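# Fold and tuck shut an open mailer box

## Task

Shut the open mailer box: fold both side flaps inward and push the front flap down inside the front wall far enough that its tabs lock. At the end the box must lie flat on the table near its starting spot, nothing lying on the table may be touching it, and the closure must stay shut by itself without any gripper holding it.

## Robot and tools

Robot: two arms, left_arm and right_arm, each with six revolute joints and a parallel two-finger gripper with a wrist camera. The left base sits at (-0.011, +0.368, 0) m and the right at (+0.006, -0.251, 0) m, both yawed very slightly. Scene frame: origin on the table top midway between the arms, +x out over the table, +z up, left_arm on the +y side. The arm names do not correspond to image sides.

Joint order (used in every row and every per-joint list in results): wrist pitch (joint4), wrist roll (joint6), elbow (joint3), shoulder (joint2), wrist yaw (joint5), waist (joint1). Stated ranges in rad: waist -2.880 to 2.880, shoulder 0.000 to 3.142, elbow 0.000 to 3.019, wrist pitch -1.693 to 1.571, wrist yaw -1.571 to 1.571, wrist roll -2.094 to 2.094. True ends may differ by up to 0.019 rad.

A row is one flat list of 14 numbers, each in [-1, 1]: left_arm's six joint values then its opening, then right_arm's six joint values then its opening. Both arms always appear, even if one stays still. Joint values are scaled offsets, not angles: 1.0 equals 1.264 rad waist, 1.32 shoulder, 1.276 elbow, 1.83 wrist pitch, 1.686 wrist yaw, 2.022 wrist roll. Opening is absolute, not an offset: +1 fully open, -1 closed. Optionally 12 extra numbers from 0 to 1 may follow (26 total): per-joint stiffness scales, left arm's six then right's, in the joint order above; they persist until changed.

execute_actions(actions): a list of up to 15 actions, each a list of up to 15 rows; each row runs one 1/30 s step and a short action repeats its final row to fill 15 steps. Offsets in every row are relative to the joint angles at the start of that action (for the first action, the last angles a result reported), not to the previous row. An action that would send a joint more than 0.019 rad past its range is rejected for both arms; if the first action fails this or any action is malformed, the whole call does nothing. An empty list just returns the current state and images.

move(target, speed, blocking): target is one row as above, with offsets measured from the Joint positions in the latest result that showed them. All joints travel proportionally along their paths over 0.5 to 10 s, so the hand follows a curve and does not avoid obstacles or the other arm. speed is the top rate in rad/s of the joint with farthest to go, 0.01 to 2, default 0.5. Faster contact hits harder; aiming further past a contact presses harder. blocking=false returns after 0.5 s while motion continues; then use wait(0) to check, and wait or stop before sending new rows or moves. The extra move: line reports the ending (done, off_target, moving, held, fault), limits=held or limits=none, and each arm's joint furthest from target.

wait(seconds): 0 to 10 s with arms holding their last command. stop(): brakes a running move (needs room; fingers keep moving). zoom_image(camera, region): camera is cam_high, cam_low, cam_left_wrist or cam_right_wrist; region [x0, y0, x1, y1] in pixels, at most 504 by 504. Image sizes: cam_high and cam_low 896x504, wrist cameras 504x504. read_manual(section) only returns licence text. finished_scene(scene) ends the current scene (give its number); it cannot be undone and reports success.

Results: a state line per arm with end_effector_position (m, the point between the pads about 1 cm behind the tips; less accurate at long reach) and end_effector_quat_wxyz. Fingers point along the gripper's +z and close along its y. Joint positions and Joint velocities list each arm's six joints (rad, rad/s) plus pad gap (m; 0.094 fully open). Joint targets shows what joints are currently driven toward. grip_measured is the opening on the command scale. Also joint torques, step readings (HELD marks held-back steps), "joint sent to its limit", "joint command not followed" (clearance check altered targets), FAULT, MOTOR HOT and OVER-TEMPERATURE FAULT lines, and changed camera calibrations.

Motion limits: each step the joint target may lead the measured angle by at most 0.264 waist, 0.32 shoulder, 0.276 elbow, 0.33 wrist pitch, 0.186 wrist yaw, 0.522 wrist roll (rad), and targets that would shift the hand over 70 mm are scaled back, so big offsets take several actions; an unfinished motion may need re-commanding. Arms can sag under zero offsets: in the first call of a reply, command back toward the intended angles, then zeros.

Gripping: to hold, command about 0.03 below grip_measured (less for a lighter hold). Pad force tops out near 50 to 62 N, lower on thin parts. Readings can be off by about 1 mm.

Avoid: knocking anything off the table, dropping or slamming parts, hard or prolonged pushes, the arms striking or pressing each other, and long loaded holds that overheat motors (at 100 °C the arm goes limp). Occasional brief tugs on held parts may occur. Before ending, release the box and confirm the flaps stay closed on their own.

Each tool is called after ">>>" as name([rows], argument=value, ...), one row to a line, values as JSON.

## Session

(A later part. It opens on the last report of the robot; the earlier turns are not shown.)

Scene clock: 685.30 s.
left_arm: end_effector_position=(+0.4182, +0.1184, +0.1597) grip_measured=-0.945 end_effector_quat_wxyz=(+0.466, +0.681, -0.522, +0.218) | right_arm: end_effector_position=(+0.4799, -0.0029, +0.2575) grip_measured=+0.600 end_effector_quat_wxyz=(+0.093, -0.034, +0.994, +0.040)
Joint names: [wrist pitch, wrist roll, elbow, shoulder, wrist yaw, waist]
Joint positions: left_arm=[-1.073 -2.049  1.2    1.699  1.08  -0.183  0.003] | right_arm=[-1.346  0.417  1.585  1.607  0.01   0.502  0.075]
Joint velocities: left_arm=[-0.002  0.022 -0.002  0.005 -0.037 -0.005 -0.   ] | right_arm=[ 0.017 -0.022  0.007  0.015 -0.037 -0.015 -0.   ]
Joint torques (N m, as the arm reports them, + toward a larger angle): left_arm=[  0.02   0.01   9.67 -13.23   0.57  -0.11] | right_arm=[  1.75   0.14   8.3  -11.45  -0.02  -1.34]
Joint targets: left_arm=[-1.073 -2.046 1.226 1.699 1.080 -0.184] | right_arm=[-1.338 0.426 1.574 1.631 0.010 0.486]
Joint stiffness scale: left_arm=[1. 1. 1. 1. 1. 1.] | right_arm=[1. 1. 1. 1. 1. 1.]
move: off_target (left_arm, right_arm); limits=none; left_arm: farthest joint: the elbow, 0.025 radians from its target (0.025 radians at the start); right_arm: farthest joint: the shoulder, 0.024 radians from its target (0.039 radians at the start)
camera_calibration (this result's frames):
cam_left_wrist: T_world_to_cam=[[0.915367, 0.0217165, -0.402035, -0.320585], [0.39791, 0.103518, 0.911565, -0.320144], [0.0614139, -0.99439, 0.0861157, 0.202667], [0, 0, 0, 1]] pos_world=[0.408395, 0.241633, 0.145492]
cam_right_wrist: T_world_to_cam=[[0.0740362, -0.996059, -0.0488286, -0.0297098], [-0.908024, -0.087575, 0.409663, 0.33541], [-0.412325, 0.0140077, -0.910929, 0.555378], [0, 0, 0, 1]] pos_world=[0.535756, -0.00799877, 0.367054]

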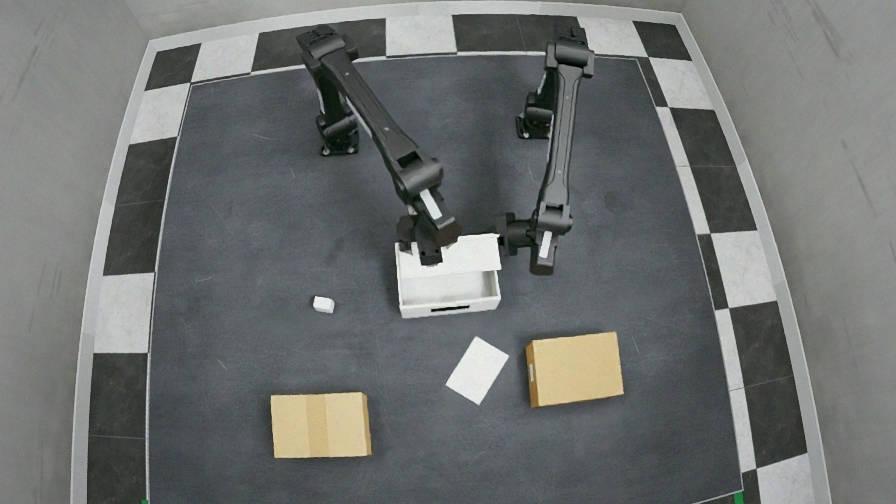

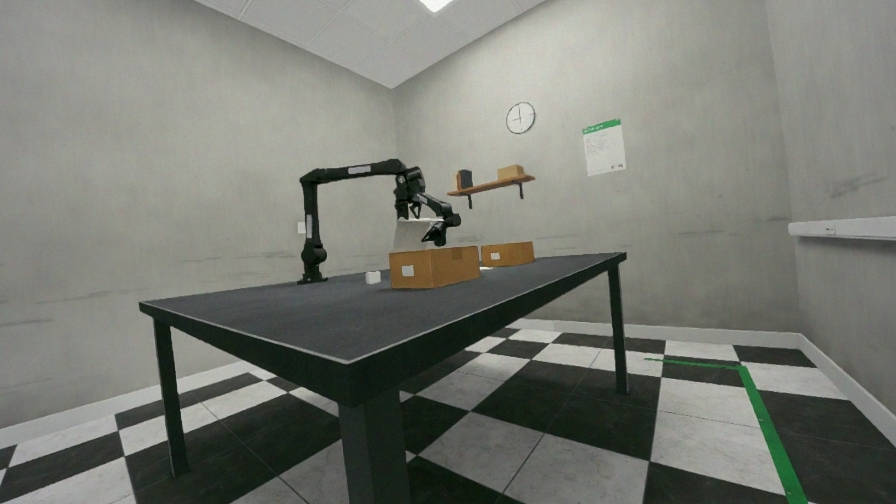

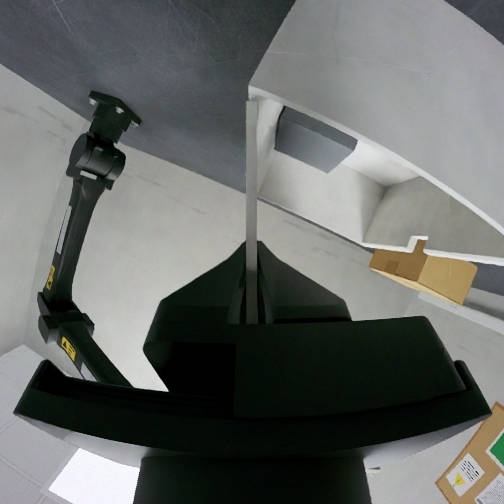

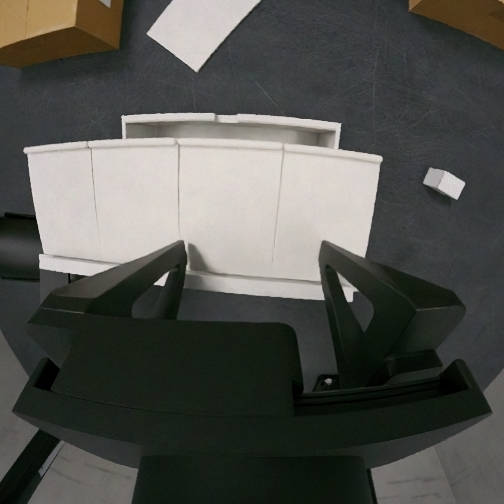

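>>> move(target=[0,0,0.02,0,0,0,-1, 0.075,0.02,-0.019,0.04,0,0.022,0.8], speed=0.08)

>>> zoom_image(camera="cam_low", region=[360, 160, 480, 265])

Scene clock: 699.37 s.
left_arm: end_effector_position=(+0.4182, +0.1184, +0.1597) grip_measured=-0.945 end_effector_quat_wxyz=(+0.466, +0.681, -0.521, +0.217) | right_arm: end_effector_position=(+0.5016, +0.0156, +0.2355) grip_measured=+0.798 end_effector_quat_wxyz=(+0.121, -0.026, +0.991, +0.056)
Joint names: [wrist pitch, wrist roll, elbow, shoulder, wrist yaw, waist]
Joint positions: left_arm=[-1.073 -2.051  1.2    1.699  1.08  -0.183  0.003] | right_arm=[-1.222  0.444  1.562  1.642  0.01   0.513  0.084]
Joint velocities: left_arm=[-0.002 -0.037 -0.007 -0.015 -0.037 -0.005  0.   ] | right_arm=[-0.007 -0.007 -0.007 -0.015  0.037 -0.005 -0.001]
Joint torques (N m, as the arm reports them, + toward a larger angle): left_arm=[  0.01   0.     9.67 -13.14   0.57  -0.08] | right_arm=[  2.01   0.15   9.17 -12.11  -0.02   0.88]
Joint targets: left_arm=[-1.073 -2.049 1.226 1.699 1.080 -0.183] | right_arm=[-1.209 0.458 1.561 1.659 0.010 0.530]
Joint stiffness scale: left_arm=[1. 1. 1. 1. 1. 1.] | right_arm=[1. 1. 1. 1. 1. 1.]
move: off_target (left_arm); limits=none; left_arm: farthest joint: the elbow, 0.025 radians from its target (0.025 radians at the start); right_arm: farthest joint: the shoulder, 0.017 radians from its target (0.053 radians at the start)
camera_calibration (this result's frames):
cam_left_wrist: T_world_to_cam=[[0.914685, 0.0226852, -0.403531, -0.320176], [0.399314, 0.103548, 0.910948, -0.320636], [0.0624497, -0.994366, 0.085655, 0.202305], [0, 0, 0, 1]] pos_world=[0.408261, 0.241629, 0.145553]
cam_right_wrist: T_world_to_cam=[[0.0627566, -0.994705, -0.0813907, -0.000618927], [-0.930303, -0.0878326, 0.35612, 0.389542], [-0.361383, 0.0533691, -0.930889, 0.52258], [0, 0, 0, 1]] pos_world=[0.551283, 0.00570919, 0.34769]

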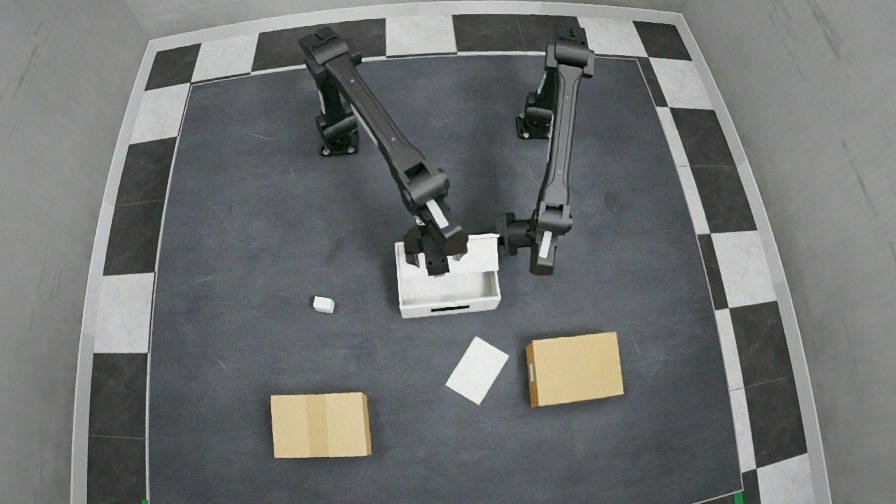

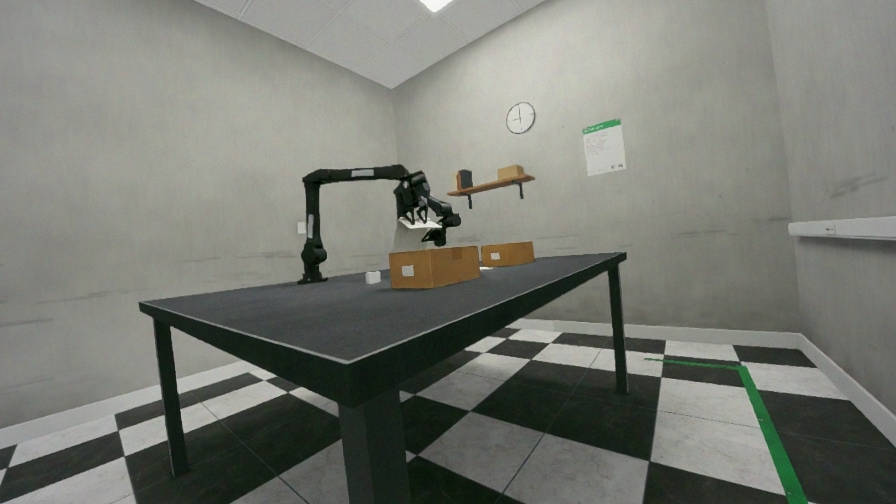

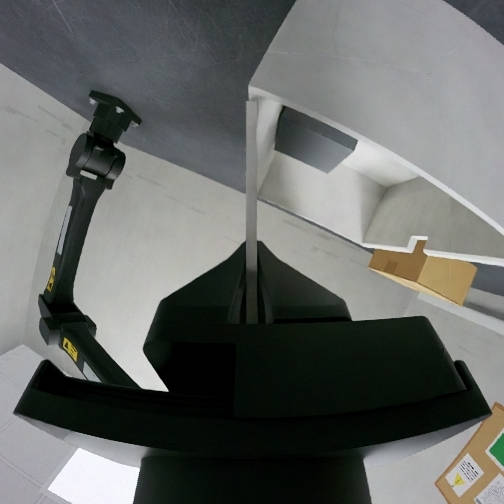

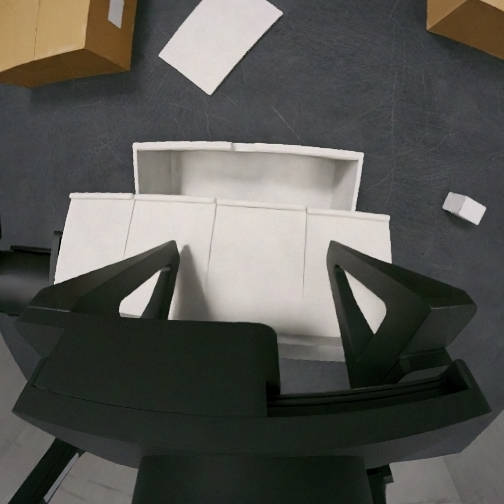

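Region (360, 160, 480, 265) of cam_low's 896x504 image, scaled by 4.200, with more detail than that image has; it fills the top 441 rows of this view, and the rest is white.

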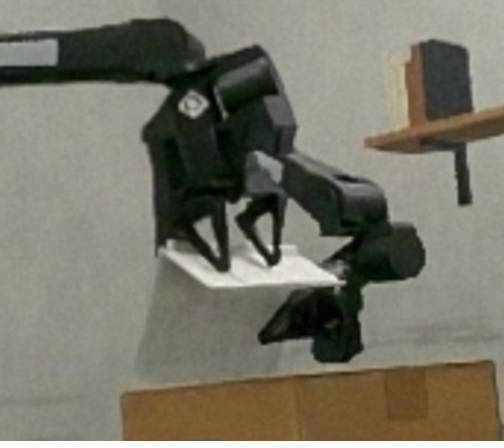

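>>> move(target=[0,0,0.02,0,0,0,-1, 0.005,0,-0.04,0,0,0,0.8], speed=0.05)

>>> move(target=[0,0,0.02,0,0,0,-1, 0,0,0.13,0,0,0,0.8], speed=0.15)

>>> zoom_image(camera="cam_low", region=[360, 160, 480, 265])

Scene clock: 710.27 s.
left_arm: end_effector_position=(+0.4182, +0.1184, +0.1597) grip_measured=-0.945 end_effector_quat_wxyz=(+0.466, +0.681, -0.521, +0.217) | right_arm: end_effector_position=(+0.4979, +0.0132, +0.2288) grip_measured=+0.798 end_effector_quat_wxyz=(+0.121, -0.027, +0.991, +0.055)
Joint names: [wrist pitch, wrist roll, elbow, shoulder, wrist yaw, waist]
Joint positions: left_arm=[-1.073 -2.051  1.2    1.699  1.08  -0.183  0.003] | right_arm=[-1.206  0.441  1.535  1.634  0.012  0.513  0.084]
Joint velocities: left_arm=[-0.012 -0.007  0.007  0.015 -0.007 -0.005 -0.001] | right_arm=[-0.002  0.022 -0.012 -0.015  0.007 -0.024 -0.   ]
Joint torques (N m, as the arm reports them, + toward a larger angle): left_arm=[  0.    -0.01   9.64 -13.13   0.58  -0.12] | right_arm=[  1.08   0.04   7.4  -12.11  -0.13  -0.37]
Joint targets: left_arm=[-1.073 -2.051 1.226 1.699 1.080 -0.183] | right_arm=[-1.213 0.444 1.511 1.643 0.010 0.513]
Joint stiffness scale: left_arm=[1. 1. 1. 1. 1. 1.] | right_arm=[1. 1. 1. 1. 1. 1.]
move: off_target (left_arm, right_arm); limits=none; left_arm: farthest joint: the elbow, 0.025 radians from its target (0.025 radians at the start); right_arm: farthest joint: the elbow, 0.024 radians from its target (0.051 radians at the start)
camera_calibration (this result's frames):
cam_left_wrist: T_world_to_cam=[[0.914685, 0.0226852, -0.403531, -0.320176], [0.399314, 0.103548, 0.910948, -0.320636], [0.0624497, -0.994366, 0.085655, 0.202305], [0, 0, 0, 1]] pos_world=[0.408261, 0.241629, 0.145553]
cam_right_wrist: T_world_to_cam=[[0.0646138, -0.994899, -0.0774655, -0.00517634], [-0.92966, -0.0882282, 0.357698, 0.387641], [-0.362708, 0.0489043, -0.930619, 0.515809], [0, 0, 0, 1]] pos_world=[0.547797, 0.00382565, 0.340962]

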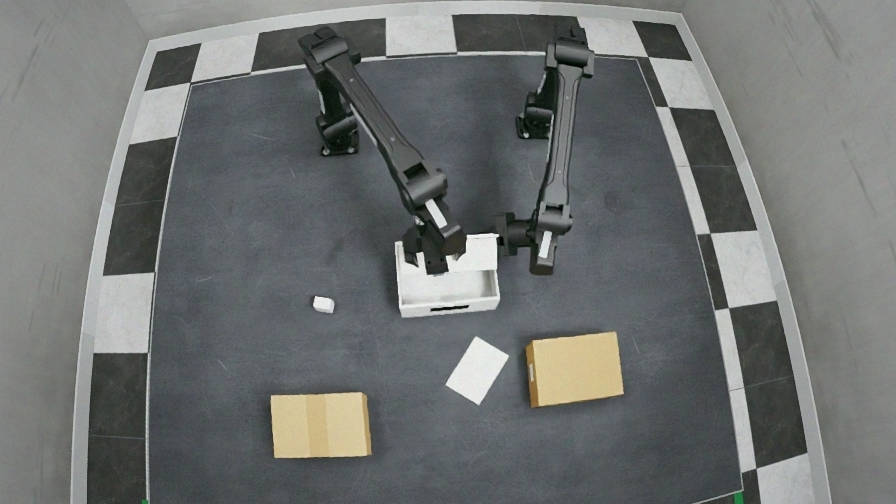

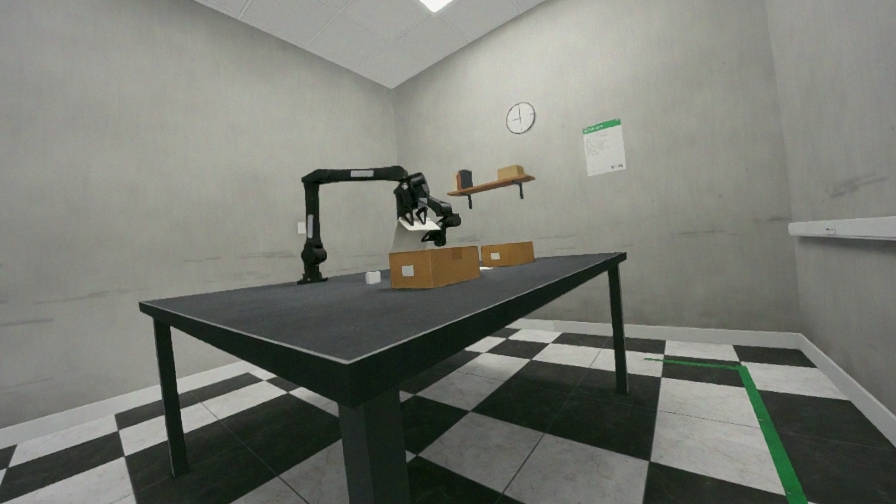

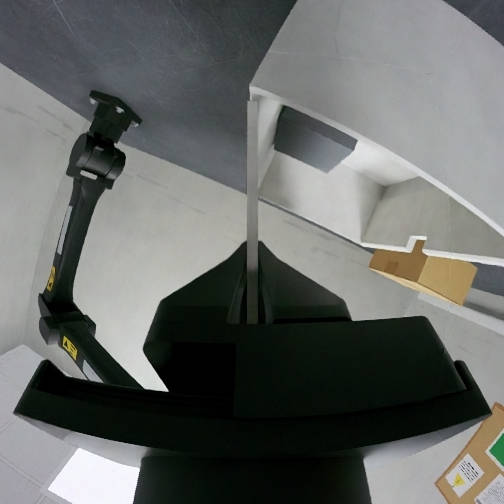

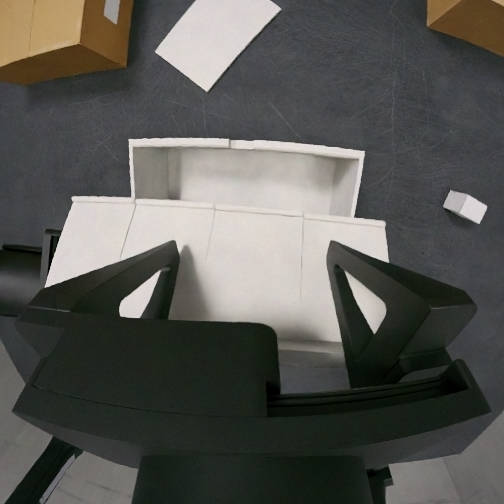

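Scene clock: 711.73 s.
left_arm: end_effector_position=(+0.4182, +0.1184, +0.1597) grip_measured=-0.945 end_effector_quat_wxyz=(+0.466, +0.681, -0.521, +0.217) | right_arm: end_effector_position=(+0.5248, +0.0276, +0.2861) grip_measured=+0.798 end_effector_quat_wxyz=(+0.176, -0.027, +0.981, +0.082)
Joint names: [wrist pitch, wrist roll, elbow, shoulder, wrist yaw, waist]
Joint positions: left_arm=[-1.073 -2.051  1.2    1.699  1.08  -0.183  0.003] | right_arm=[-1.204  0.441  1.658  1.633  0.013  0.513  0.084]
Joint velocities: left_arm=[-0.022 -0.037 -0.012 -0.005  0.022 -0.015 -0.001] | right_arm=[-0.022 -0.007 -0.017  0.005  0.007 -0.015 -0.001]
Joint torques (N m, as the arm reports them, + toward a larger angle): left_arm=[  0.01  -0.02   9.68 -13.17   0.57  -0.07] | right_arm=[  1.54   0.01  13.05 -13.94  -0.02  -0.01]
Joint targets: left_arm=[-1.073 -2.051 1.226 1.699 1.080 -0.183] | right_arm=[-1.206 0.441 1.701 1.634 0.012 0.513]
Joint stiffness scale: left_arm=[1. 1. 1. 1. 1. 1.] | right_arm=[1. 1. 1. 1. 1. 1.]
move: off_target (left_arm, right_arm); limits=none; left_arm: farthest joint: the elbow, 0.025 radians from its target (0.025 radians at the start); right_arm: farthest joint: the elbow, 0.043 radians from its target (0.166 radians at the start)
camera_calibration (this result's frames):
cam_left_wrist: T_world_to_cam=[[0.914685, 0.0226852, -0.403531, -0.320176], [0.399314, 0.103548, 0.910948, -0.320636], [0.0624497, -0.994366, 0.085655, 0.202305], [0, 0, 0, 1]] pos_world=[0.408261, 0.241629, 0.145553]
cam_right_wrist: T_world_to_cam=[[0.0761377, -0.988786, -0.128474, 0.0203122], [-0.963154, -0.106266, 0.247068, 0.443164], [-0.25795, 0.104929, -0.960444, 0.530204], [0, 0, 0, 1]] pos_world=[0.562055, 0.0115437, 0.402349]

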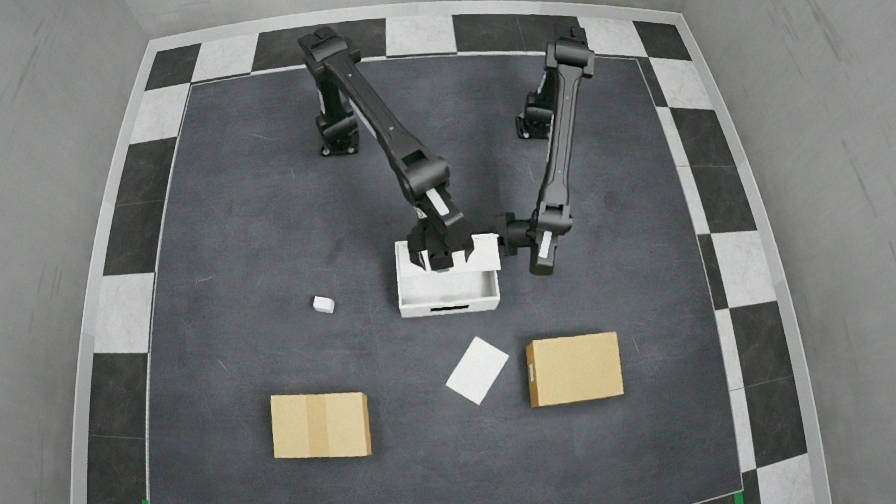

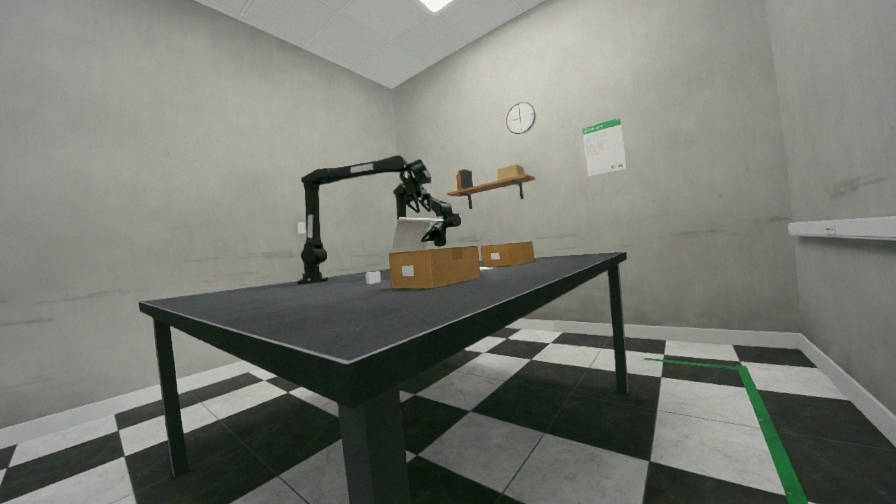

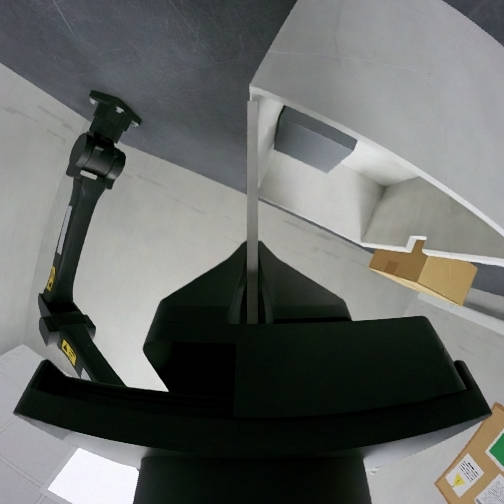

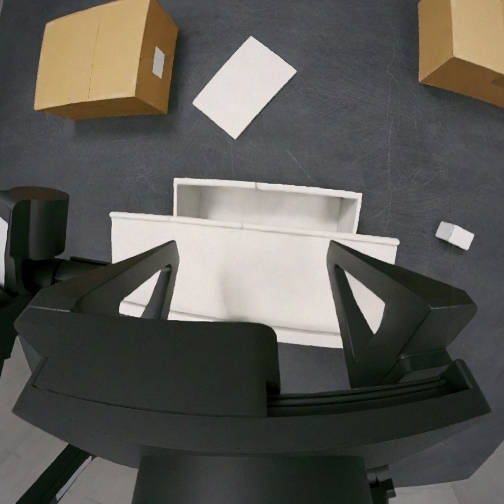

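Region (360, 160, 480, 265) of cam_low's 896x504 image, scaled by 4.200, with more detail than that image has; it fills the top 441 rows of this view, and the rest is white.

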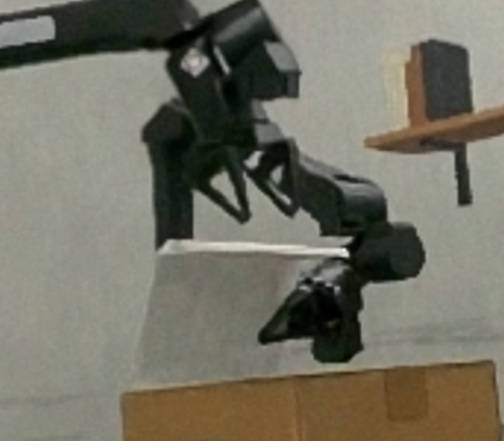

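>>> move(target=[0,0,0.02,0,0,0,-1, -0.035,0,-0.165,0.012,0,0,0.8], speed=0.08)

>>> zoom_image(camera="cam_low", region=[360, 160, 480, 265])

Scene clock: 730.70 s.
left_arm: end_effector_position=(+0.4142, +0.1147, +0.1598) grip_measured=-0.945 end_effector_quat_wxyz=(+0.467, +0.677, -0.527, +0.215) | right_arm: end_effector_position=(+0.4863, +0.0060, +0.2289) grip_measured=+0.799 end_effector_quat_wxyz=(+0.112, -0.017, +0.992, +0.050)
Joint names: [wrist pitch, wrist roll, elbow, shoulder, wrist yaw, waist]
Joint positions: left_arm=[-1.084 -2.036  1.2    1.699  1.08  -0.193  0.003] | right_arm=[-1.224  0.462  1.509  1.611  0.014  0.513  0.085]
Joint velocities: left_arm=[ 0.007 -0.022  0.007 -0.015  0.007 -0.005  0.001] | right_arm=[-0.017  0.037 -0.002 -0.015  0.007  0.005 -0.002]
Joint torques (N m, as the arm reports them, + toward a larger angle): left_arm=[  0.48  -0.15   9.65 -13.11   0.56   0.6 ] | right_arm=[ -0.72  -0.28   4.1  -10.66  -0.08  -0.53]
Joint targets: left_arm=[-1.073 -2.051 1.226 1.699 1.080 -0.184] | right_arm=[-1.268 0.441 1.447 1.649 0.013 0.513]
Joint stiffness scale: left_arm=[1. 1. 1. 1. 1. 1.] | right_arm=[1. 1. 1. 1. 1. 1.]
move: off_target (left_arm, right_arm); limits=none; left_arm: farthest joint: the elbow, 0.025 radians from its target (0.025 radians at the start); right_arm: farthest joint: the elbow, 0.062 radians from its target (0.210 radians at the start)
camera_calibration (this result's frames):
cam_left_wrist: T_world_to_cam=[[0.915985, 0.00695881, -0.401153, -0.315499], [0.398616, 0.097807, 0.911888, -0.31791], [0.0455813, -0.995181, 0.0868158, 0.205723], [0, 0, 0, 1]] pos_world=[0.406339, 0.23802, 0.145474]
cam_right_wrist: T_world_to_cam=[[0.0417509, -0.996517, -0.0721901, -0.0016362], [-0.924411, -0.0659432, 0.375653, 0.369344], [-0.379105, 0.0510495, -0.923945, 0.518482], [0, 0, 0, 1]] pos_world=[0.538053, -0.00374305, 0.340185]

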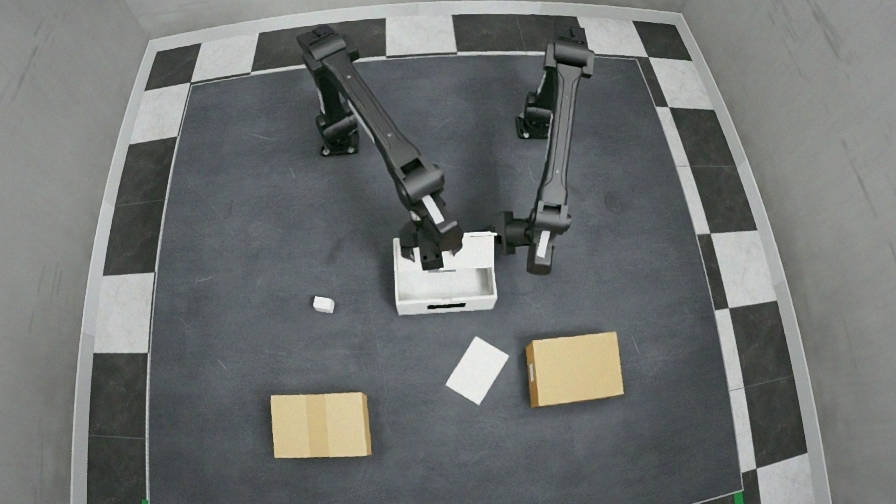

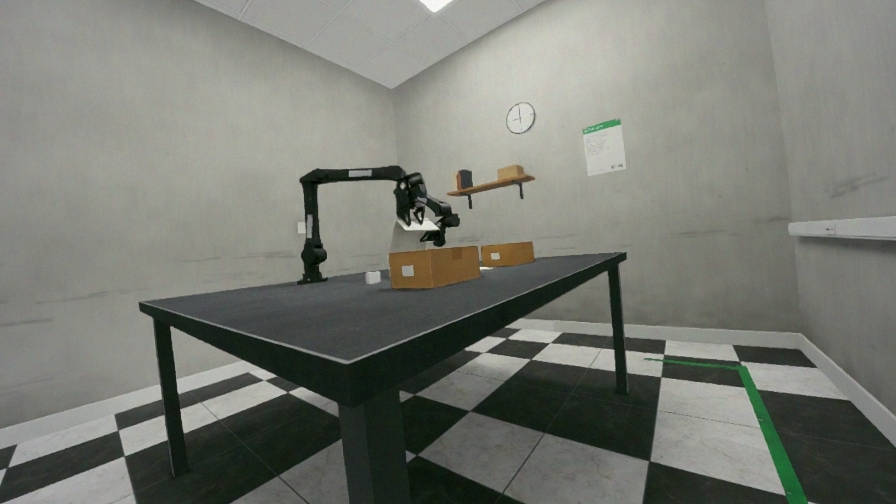

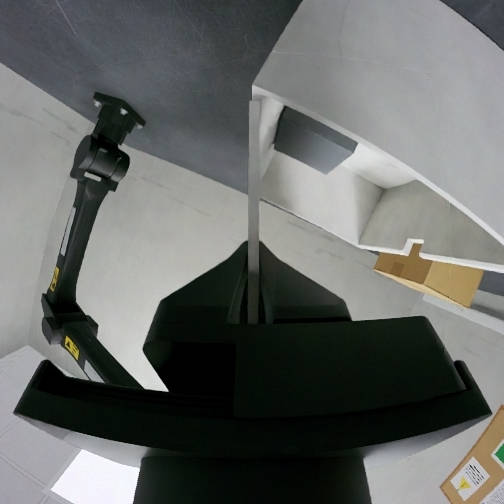

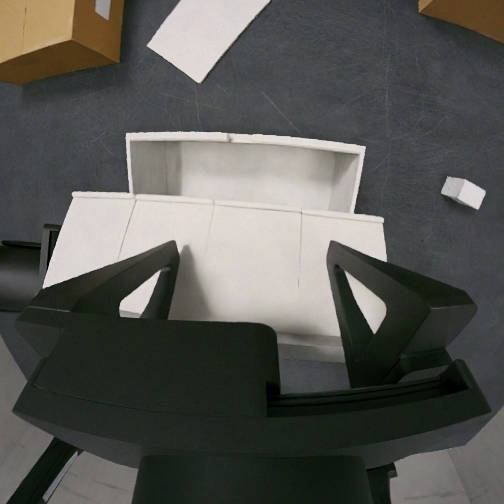

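Region (360, 160, 480, 265) of cam_low's 896x504 image, scaled by 4.200, with more detail than that image has; it fills the top 441 rows of this view, and the rest is white.

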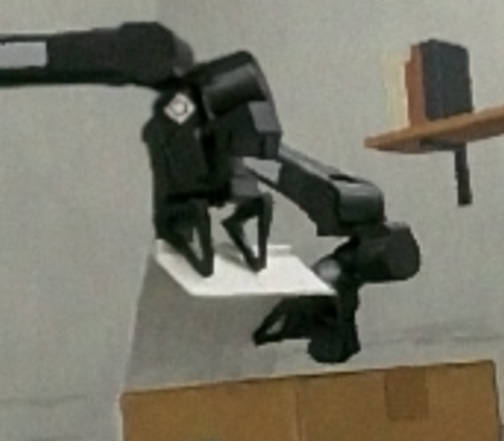

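>>> move(target=[0,0,0.02,0,0,0,-1, -0.1,0,0.2,0.0,0,0,1], speed=0.3)

Scene clock: 755.40 s.
left_arm: end_effector_position=(+0.4141, +0.1147, +0.1598) grip_measured=-0.945 end_effector_quat_wxyz=(+0.467, +0.675, -0.529, +0.216) | right_arm: end_effector_position=(+0.4951, +0.0097, +0.3157) grip_measured=+1.000 end_effector_quat_wxyz=(+0.133, -0.015, +0.989, +0.060)
Joint names: [wrist pitch, wrist roll, elbow, shoulder, wrist yaw, waist]
Joint positions: left_arm=[-1.085 -2.03   1.2    1.699  1.08  -0.193  0.003] | right_arm=[-1.395  0.463  1.726  1.608  0.017  0.512  0.094]
Joint velocities: left_arm=[-0.002  0.051  0.012 -0.005 -0.022 -0.015  0.   ] | right_arm=[-0.017 -0.037  0.017  0.005 -0.037 -0.015  0.   ]
Joint torques (N m, as the arm reports them, + toward a larger angle): left_arm=[  0.02  -0.06   9.68 -13.21   0.57  -0.09] | right_arm=[  1.    -0.03  12.66 -12.72  -0.19  -0.19]
Joint targets: left_arm=[-1.084 -2.036 1.226 1.699 1.080 -0.193] | right_arm=[-1.407 0.462 1.764 1.611 0.014 0.513]
Joint stiffness scale: left_arm=[1. 1. 1. 1. 1. 1.] | right_arm=[1. 1. 1. 1. 1. 1.]
move: off_target (left_arm, right_arm); limits=none; left_arm: farthest joint: the elbow, 0.025 radians from its target (0.025 radians at the start); right_arm: farthest joint: the elbow, 0.039 radians from its target (0.255 radians at the start)
camera_calibration (this result's frames):
cam_left_wrist: T_world_to_cam=[[0.917663, 0.00409115, -0.397337, -0.316369], [0.395076, 0.0976389, 0.913445, -0.316631], [0.0425326, -0.995213, 0.0879834, 0.206833], [0, 0, 0, 1]] pos_world=[0.406616, 0.238053, 0.145322]
cam_right_wrist: T_world_to_cam=[[0.0424778, -0.995016, -0.0902138, 0.0132248], [-0.939876, -0.0704222, 0.334177, 0.365981], [-0.338864, 0.0705947, -0.938183, 0.586224], [0, 0, 0, 1]] pos_world=[0.542065, -0.00245228, 0.428876]

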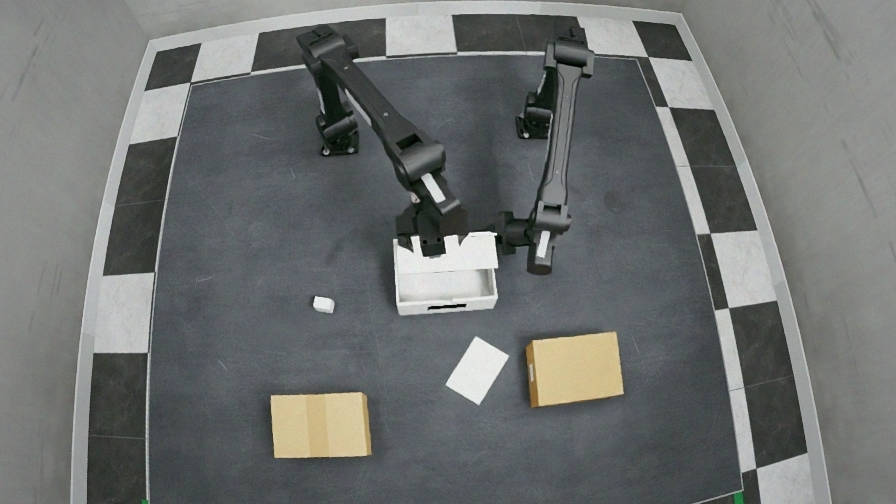

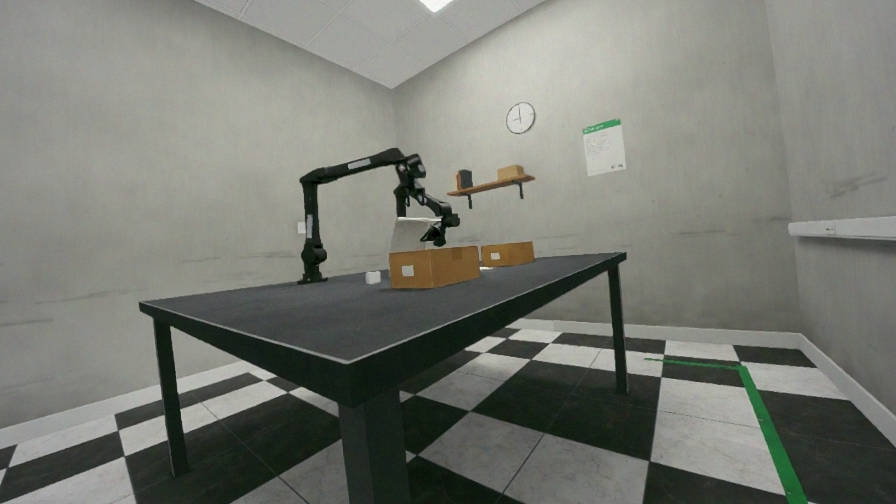

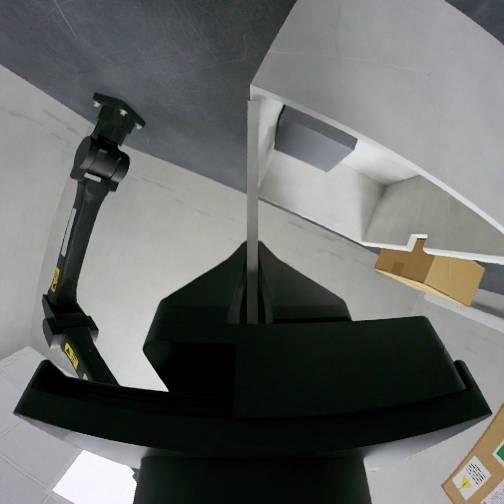

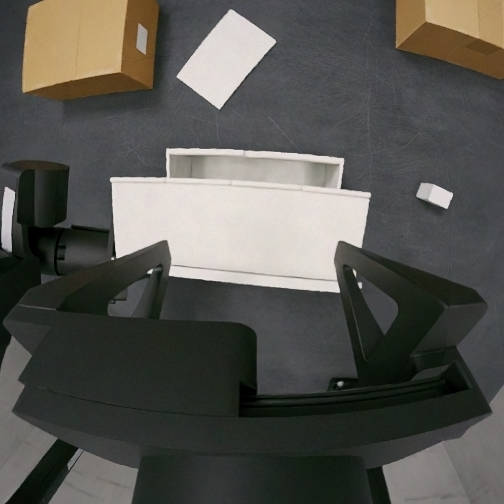

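>>> move(target=[0,0,0.02,0,0,0,-1, -0.08,0.79,0.0,0.033,-0.01,0.037,0.85], speed=1)

>>> move(target=[0,0,0.02,0,0,0,-1, 0.112,0,-0.16,0.01,0,0,0.85], speed=0.1)

>>> zoom_image(camera="cam_low", region=[360, 160, 480, 265])

Scene clock: 766.33 s.
left_arm: end_effector_position=(+0.4141, +0.1147, +0.1598) grip_measured=-0.945 end_effector_quat_wxyz=(+0.467, +0.675, -0.529, +0.216) | right_arm: end_effector_position=(+0.4619, +0.0134, +0.2930) grip_measured=+0.852 end_effector_quat_wxyz=(+0.020, +0.687, +0.723, +0.060)
Joint names: [wrist pitch, wrist roll, elbow, shoulder, wrist yaw, waist]
Joint positions: left_arm=[-1.085 -2.03   1.2    1.699  1.08  -0.193  0.003] | right_arm=[-1.531  2.048  1.726  1.639  0.004  0.544  0.087]
Joint velocities: left_arm=[-0.007  0.081  0.002  0.005 -0.037 -0.005  0.   ] | right_arm=[-0.012  0.022 -0.007 -0.005  0.081 -0.005 -0.001]
Joint torques (N m, as the arm reports them, + toward a larger angle): left_arm=[ -0.02  -0.01   9.66 -13.14   0.57  -0.19] | right_arm=[  0.4    0.09   9.06 -11.75  -0.12   1.  ]
Joint targets: left_arm=[-1.085 -2.030 1.226 1.699 1.080 -0.193] | right_arm=[-1.542 2.060 1.726 1.652 0.000 0.559]
Joint stiffness scale: left_arm=[1. 1. 1. 1. 1. 1.] | right_arm=[1. 1. 1. 1. 1. 1.]
move: off_target (left_arm); limits=none; left_arm: farthest joint: the elbow, 0.025 radians from its target (0.025 radians at the start); right_arm: farthest joint: the waist, 0.015 radians from its target (0.047 radians at the start)
camera_calibration (this result's frames):
cam_left_wrist: T_world_to_cam=[[0.917663, 0.00409115, -0.397337, -0.316369], [0.395076, 0.0976389, 0.913445, -0.316631], [0.0425326, -0.995213, 0.0879834, 0.206833], [0, 0, 0, 1]] pos_world=[0.406616, 0.238053, 0.145322]
cam_right_wrist: T_world_to_cam=[[-0.994573, -0.0517216, -0.0902763, 0.482663], [-0.0965814, 0.781629, 0.616221, -0.140988], [0.0386906, 0.621596, -0.782382, 0.325909], [0, 0, 0, 1]] pos_world=[0.453817, -0.0674193, 0.385438]

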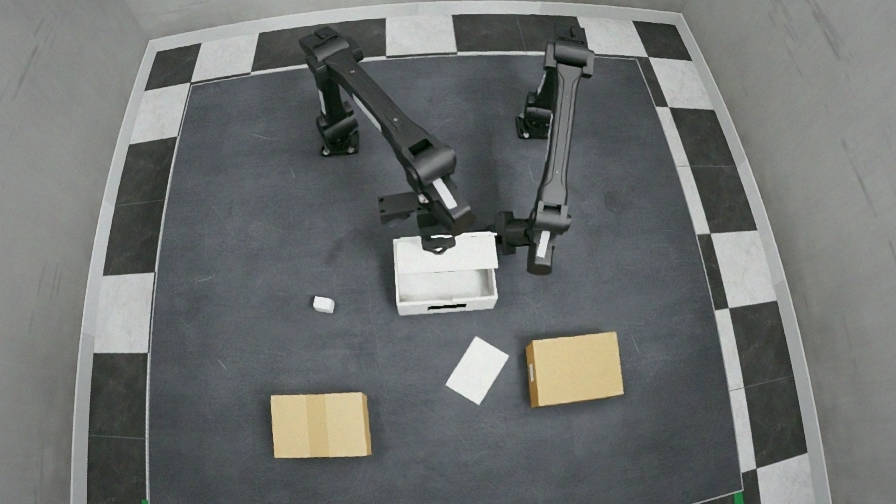

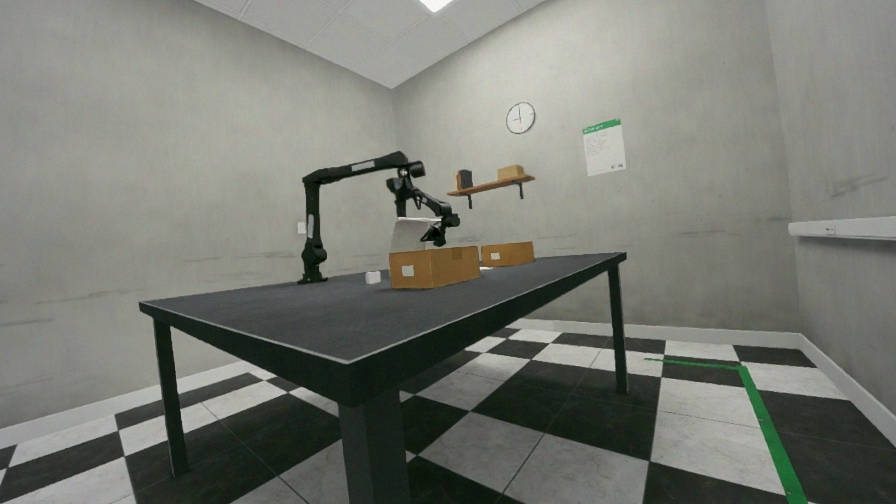

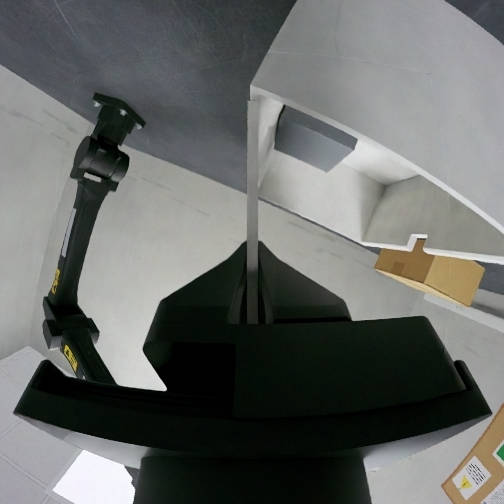

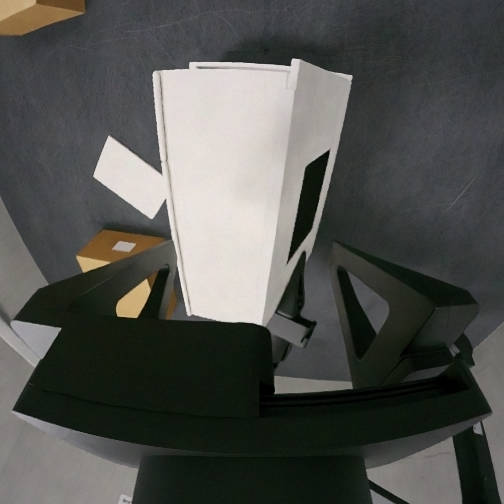

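Scene clock: 768.73 s.
left_arm: end_effector_position=(+0.4141, +0.1147, +0.1598) grip_measured=-0.945 end_effector_quat_wxyz=(+0.467, +0.675, -0.529, +0.216) | right_arm: end_effector_position=(+0.4585, +0.0115, +0.2148) grip_measured=+0.852 end_effector_quat_wxyz=(+0.018, +0.688, +0.724, +0.055)
Joint names: [wrist pitch, wrist roll, elbow, shoulder, wrist yaw, waist]
Joint positions: left_arm=[-1.085 -2.03   1.2    1.699  1.08  -0.193  0.003] | right_arm=[-1.338  2.049  1.521  1.639  0.004  0.544  0.087]
Joint velocities: left_arm=[ 0.002 -0.037 -0.017 -0.024  0.037 -0.015 -0.   ] | right_arm=[-0.012 -0.051  0.007 -0.015  0.022 -0.015 -0.   ]
Joint torques (N m, as the arm reports them, + toward a larger angle): left_arm=[ -0.04  -0.02   9.66 -13.18   0.57  -0.06] | right_arm=[  1.3   -0.01   8.9  -12.29  -0.02  -0.51]
Joint targets: left_arm=[-1.085 -2.030 1.226 1.699 1.080 -0.193] | right_arm=[-1.326 2.048 1.522 1.652 0.004 0.544]
Joint stiffness scale: left_arm=[1. 1. 1. 1. 1. 1.] | right_arm=[1. 1. 1. 1. 1. 1.]
move: off_target (left_arm); limits=none; left_arm: farthest joint: the elbow, 0.025 radians from its target (0.025 radians at the start); right_arm: farthest joint: the shoulder, 0.014 radians from its target (0.014 radians at the start)
camera_calibration (this result's frames):
cam_left_wrist: T_world_to_cam=[[0.917663, 0.00409115, -0.397337, -0.316369], [0.395076, 0.0976389, 0.913445, -0.316631], [0.0425326, -0.995213, 0.0879834, 0.206833], [0, 0, 0, 1]] pos_world=[0.406616, 0.238053, 0.145322]
cam_right_wrist: T_world_to_cam=[[-0.99541, -0.0518176, -0.0804625, 0.470451], [-0.0904009, 0.785067, 0.612778, -0.0937628], [0.0314158, 0.617239, -0.786148, 0.270313], [0, 0, 0, 1]] pos_world=[0.451323, -0.06886, 0.307816]

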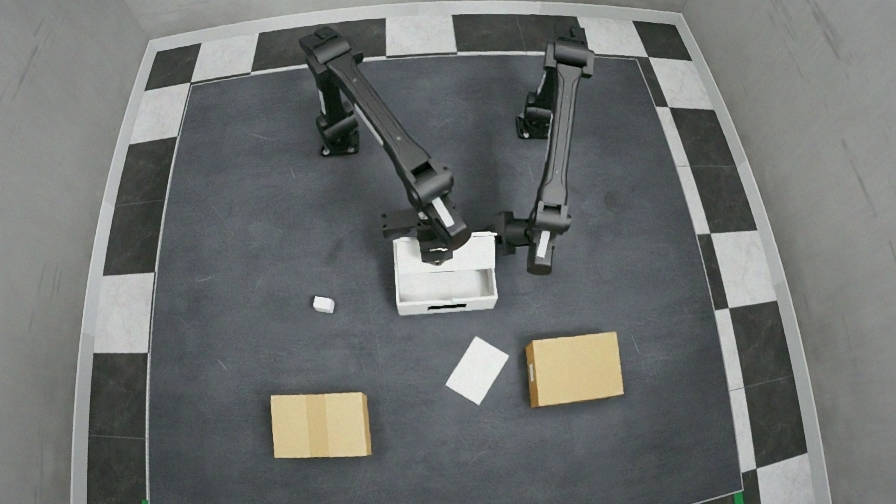

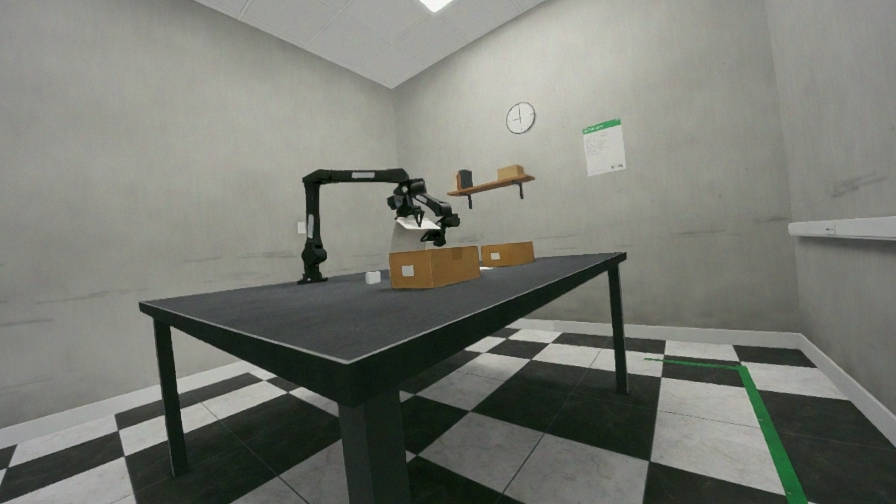

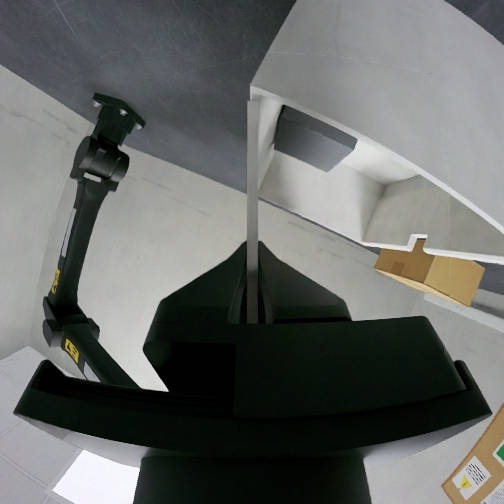

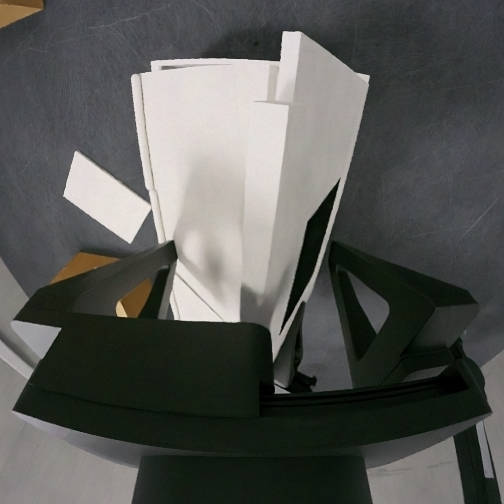

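Region (360, 160, 480, 265) of cam_low's 896x504 image, scaled by 4.200, with more detail than that image has; it fills the top 441 rows of this view, and the rest is white.

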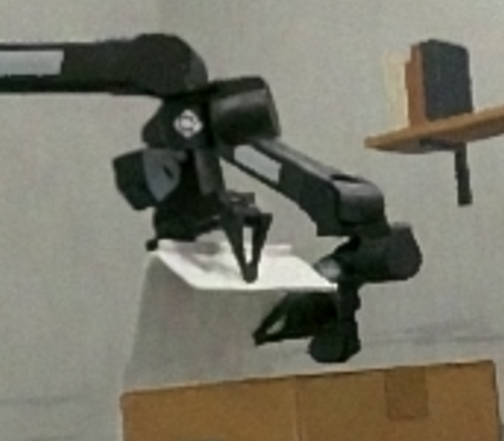

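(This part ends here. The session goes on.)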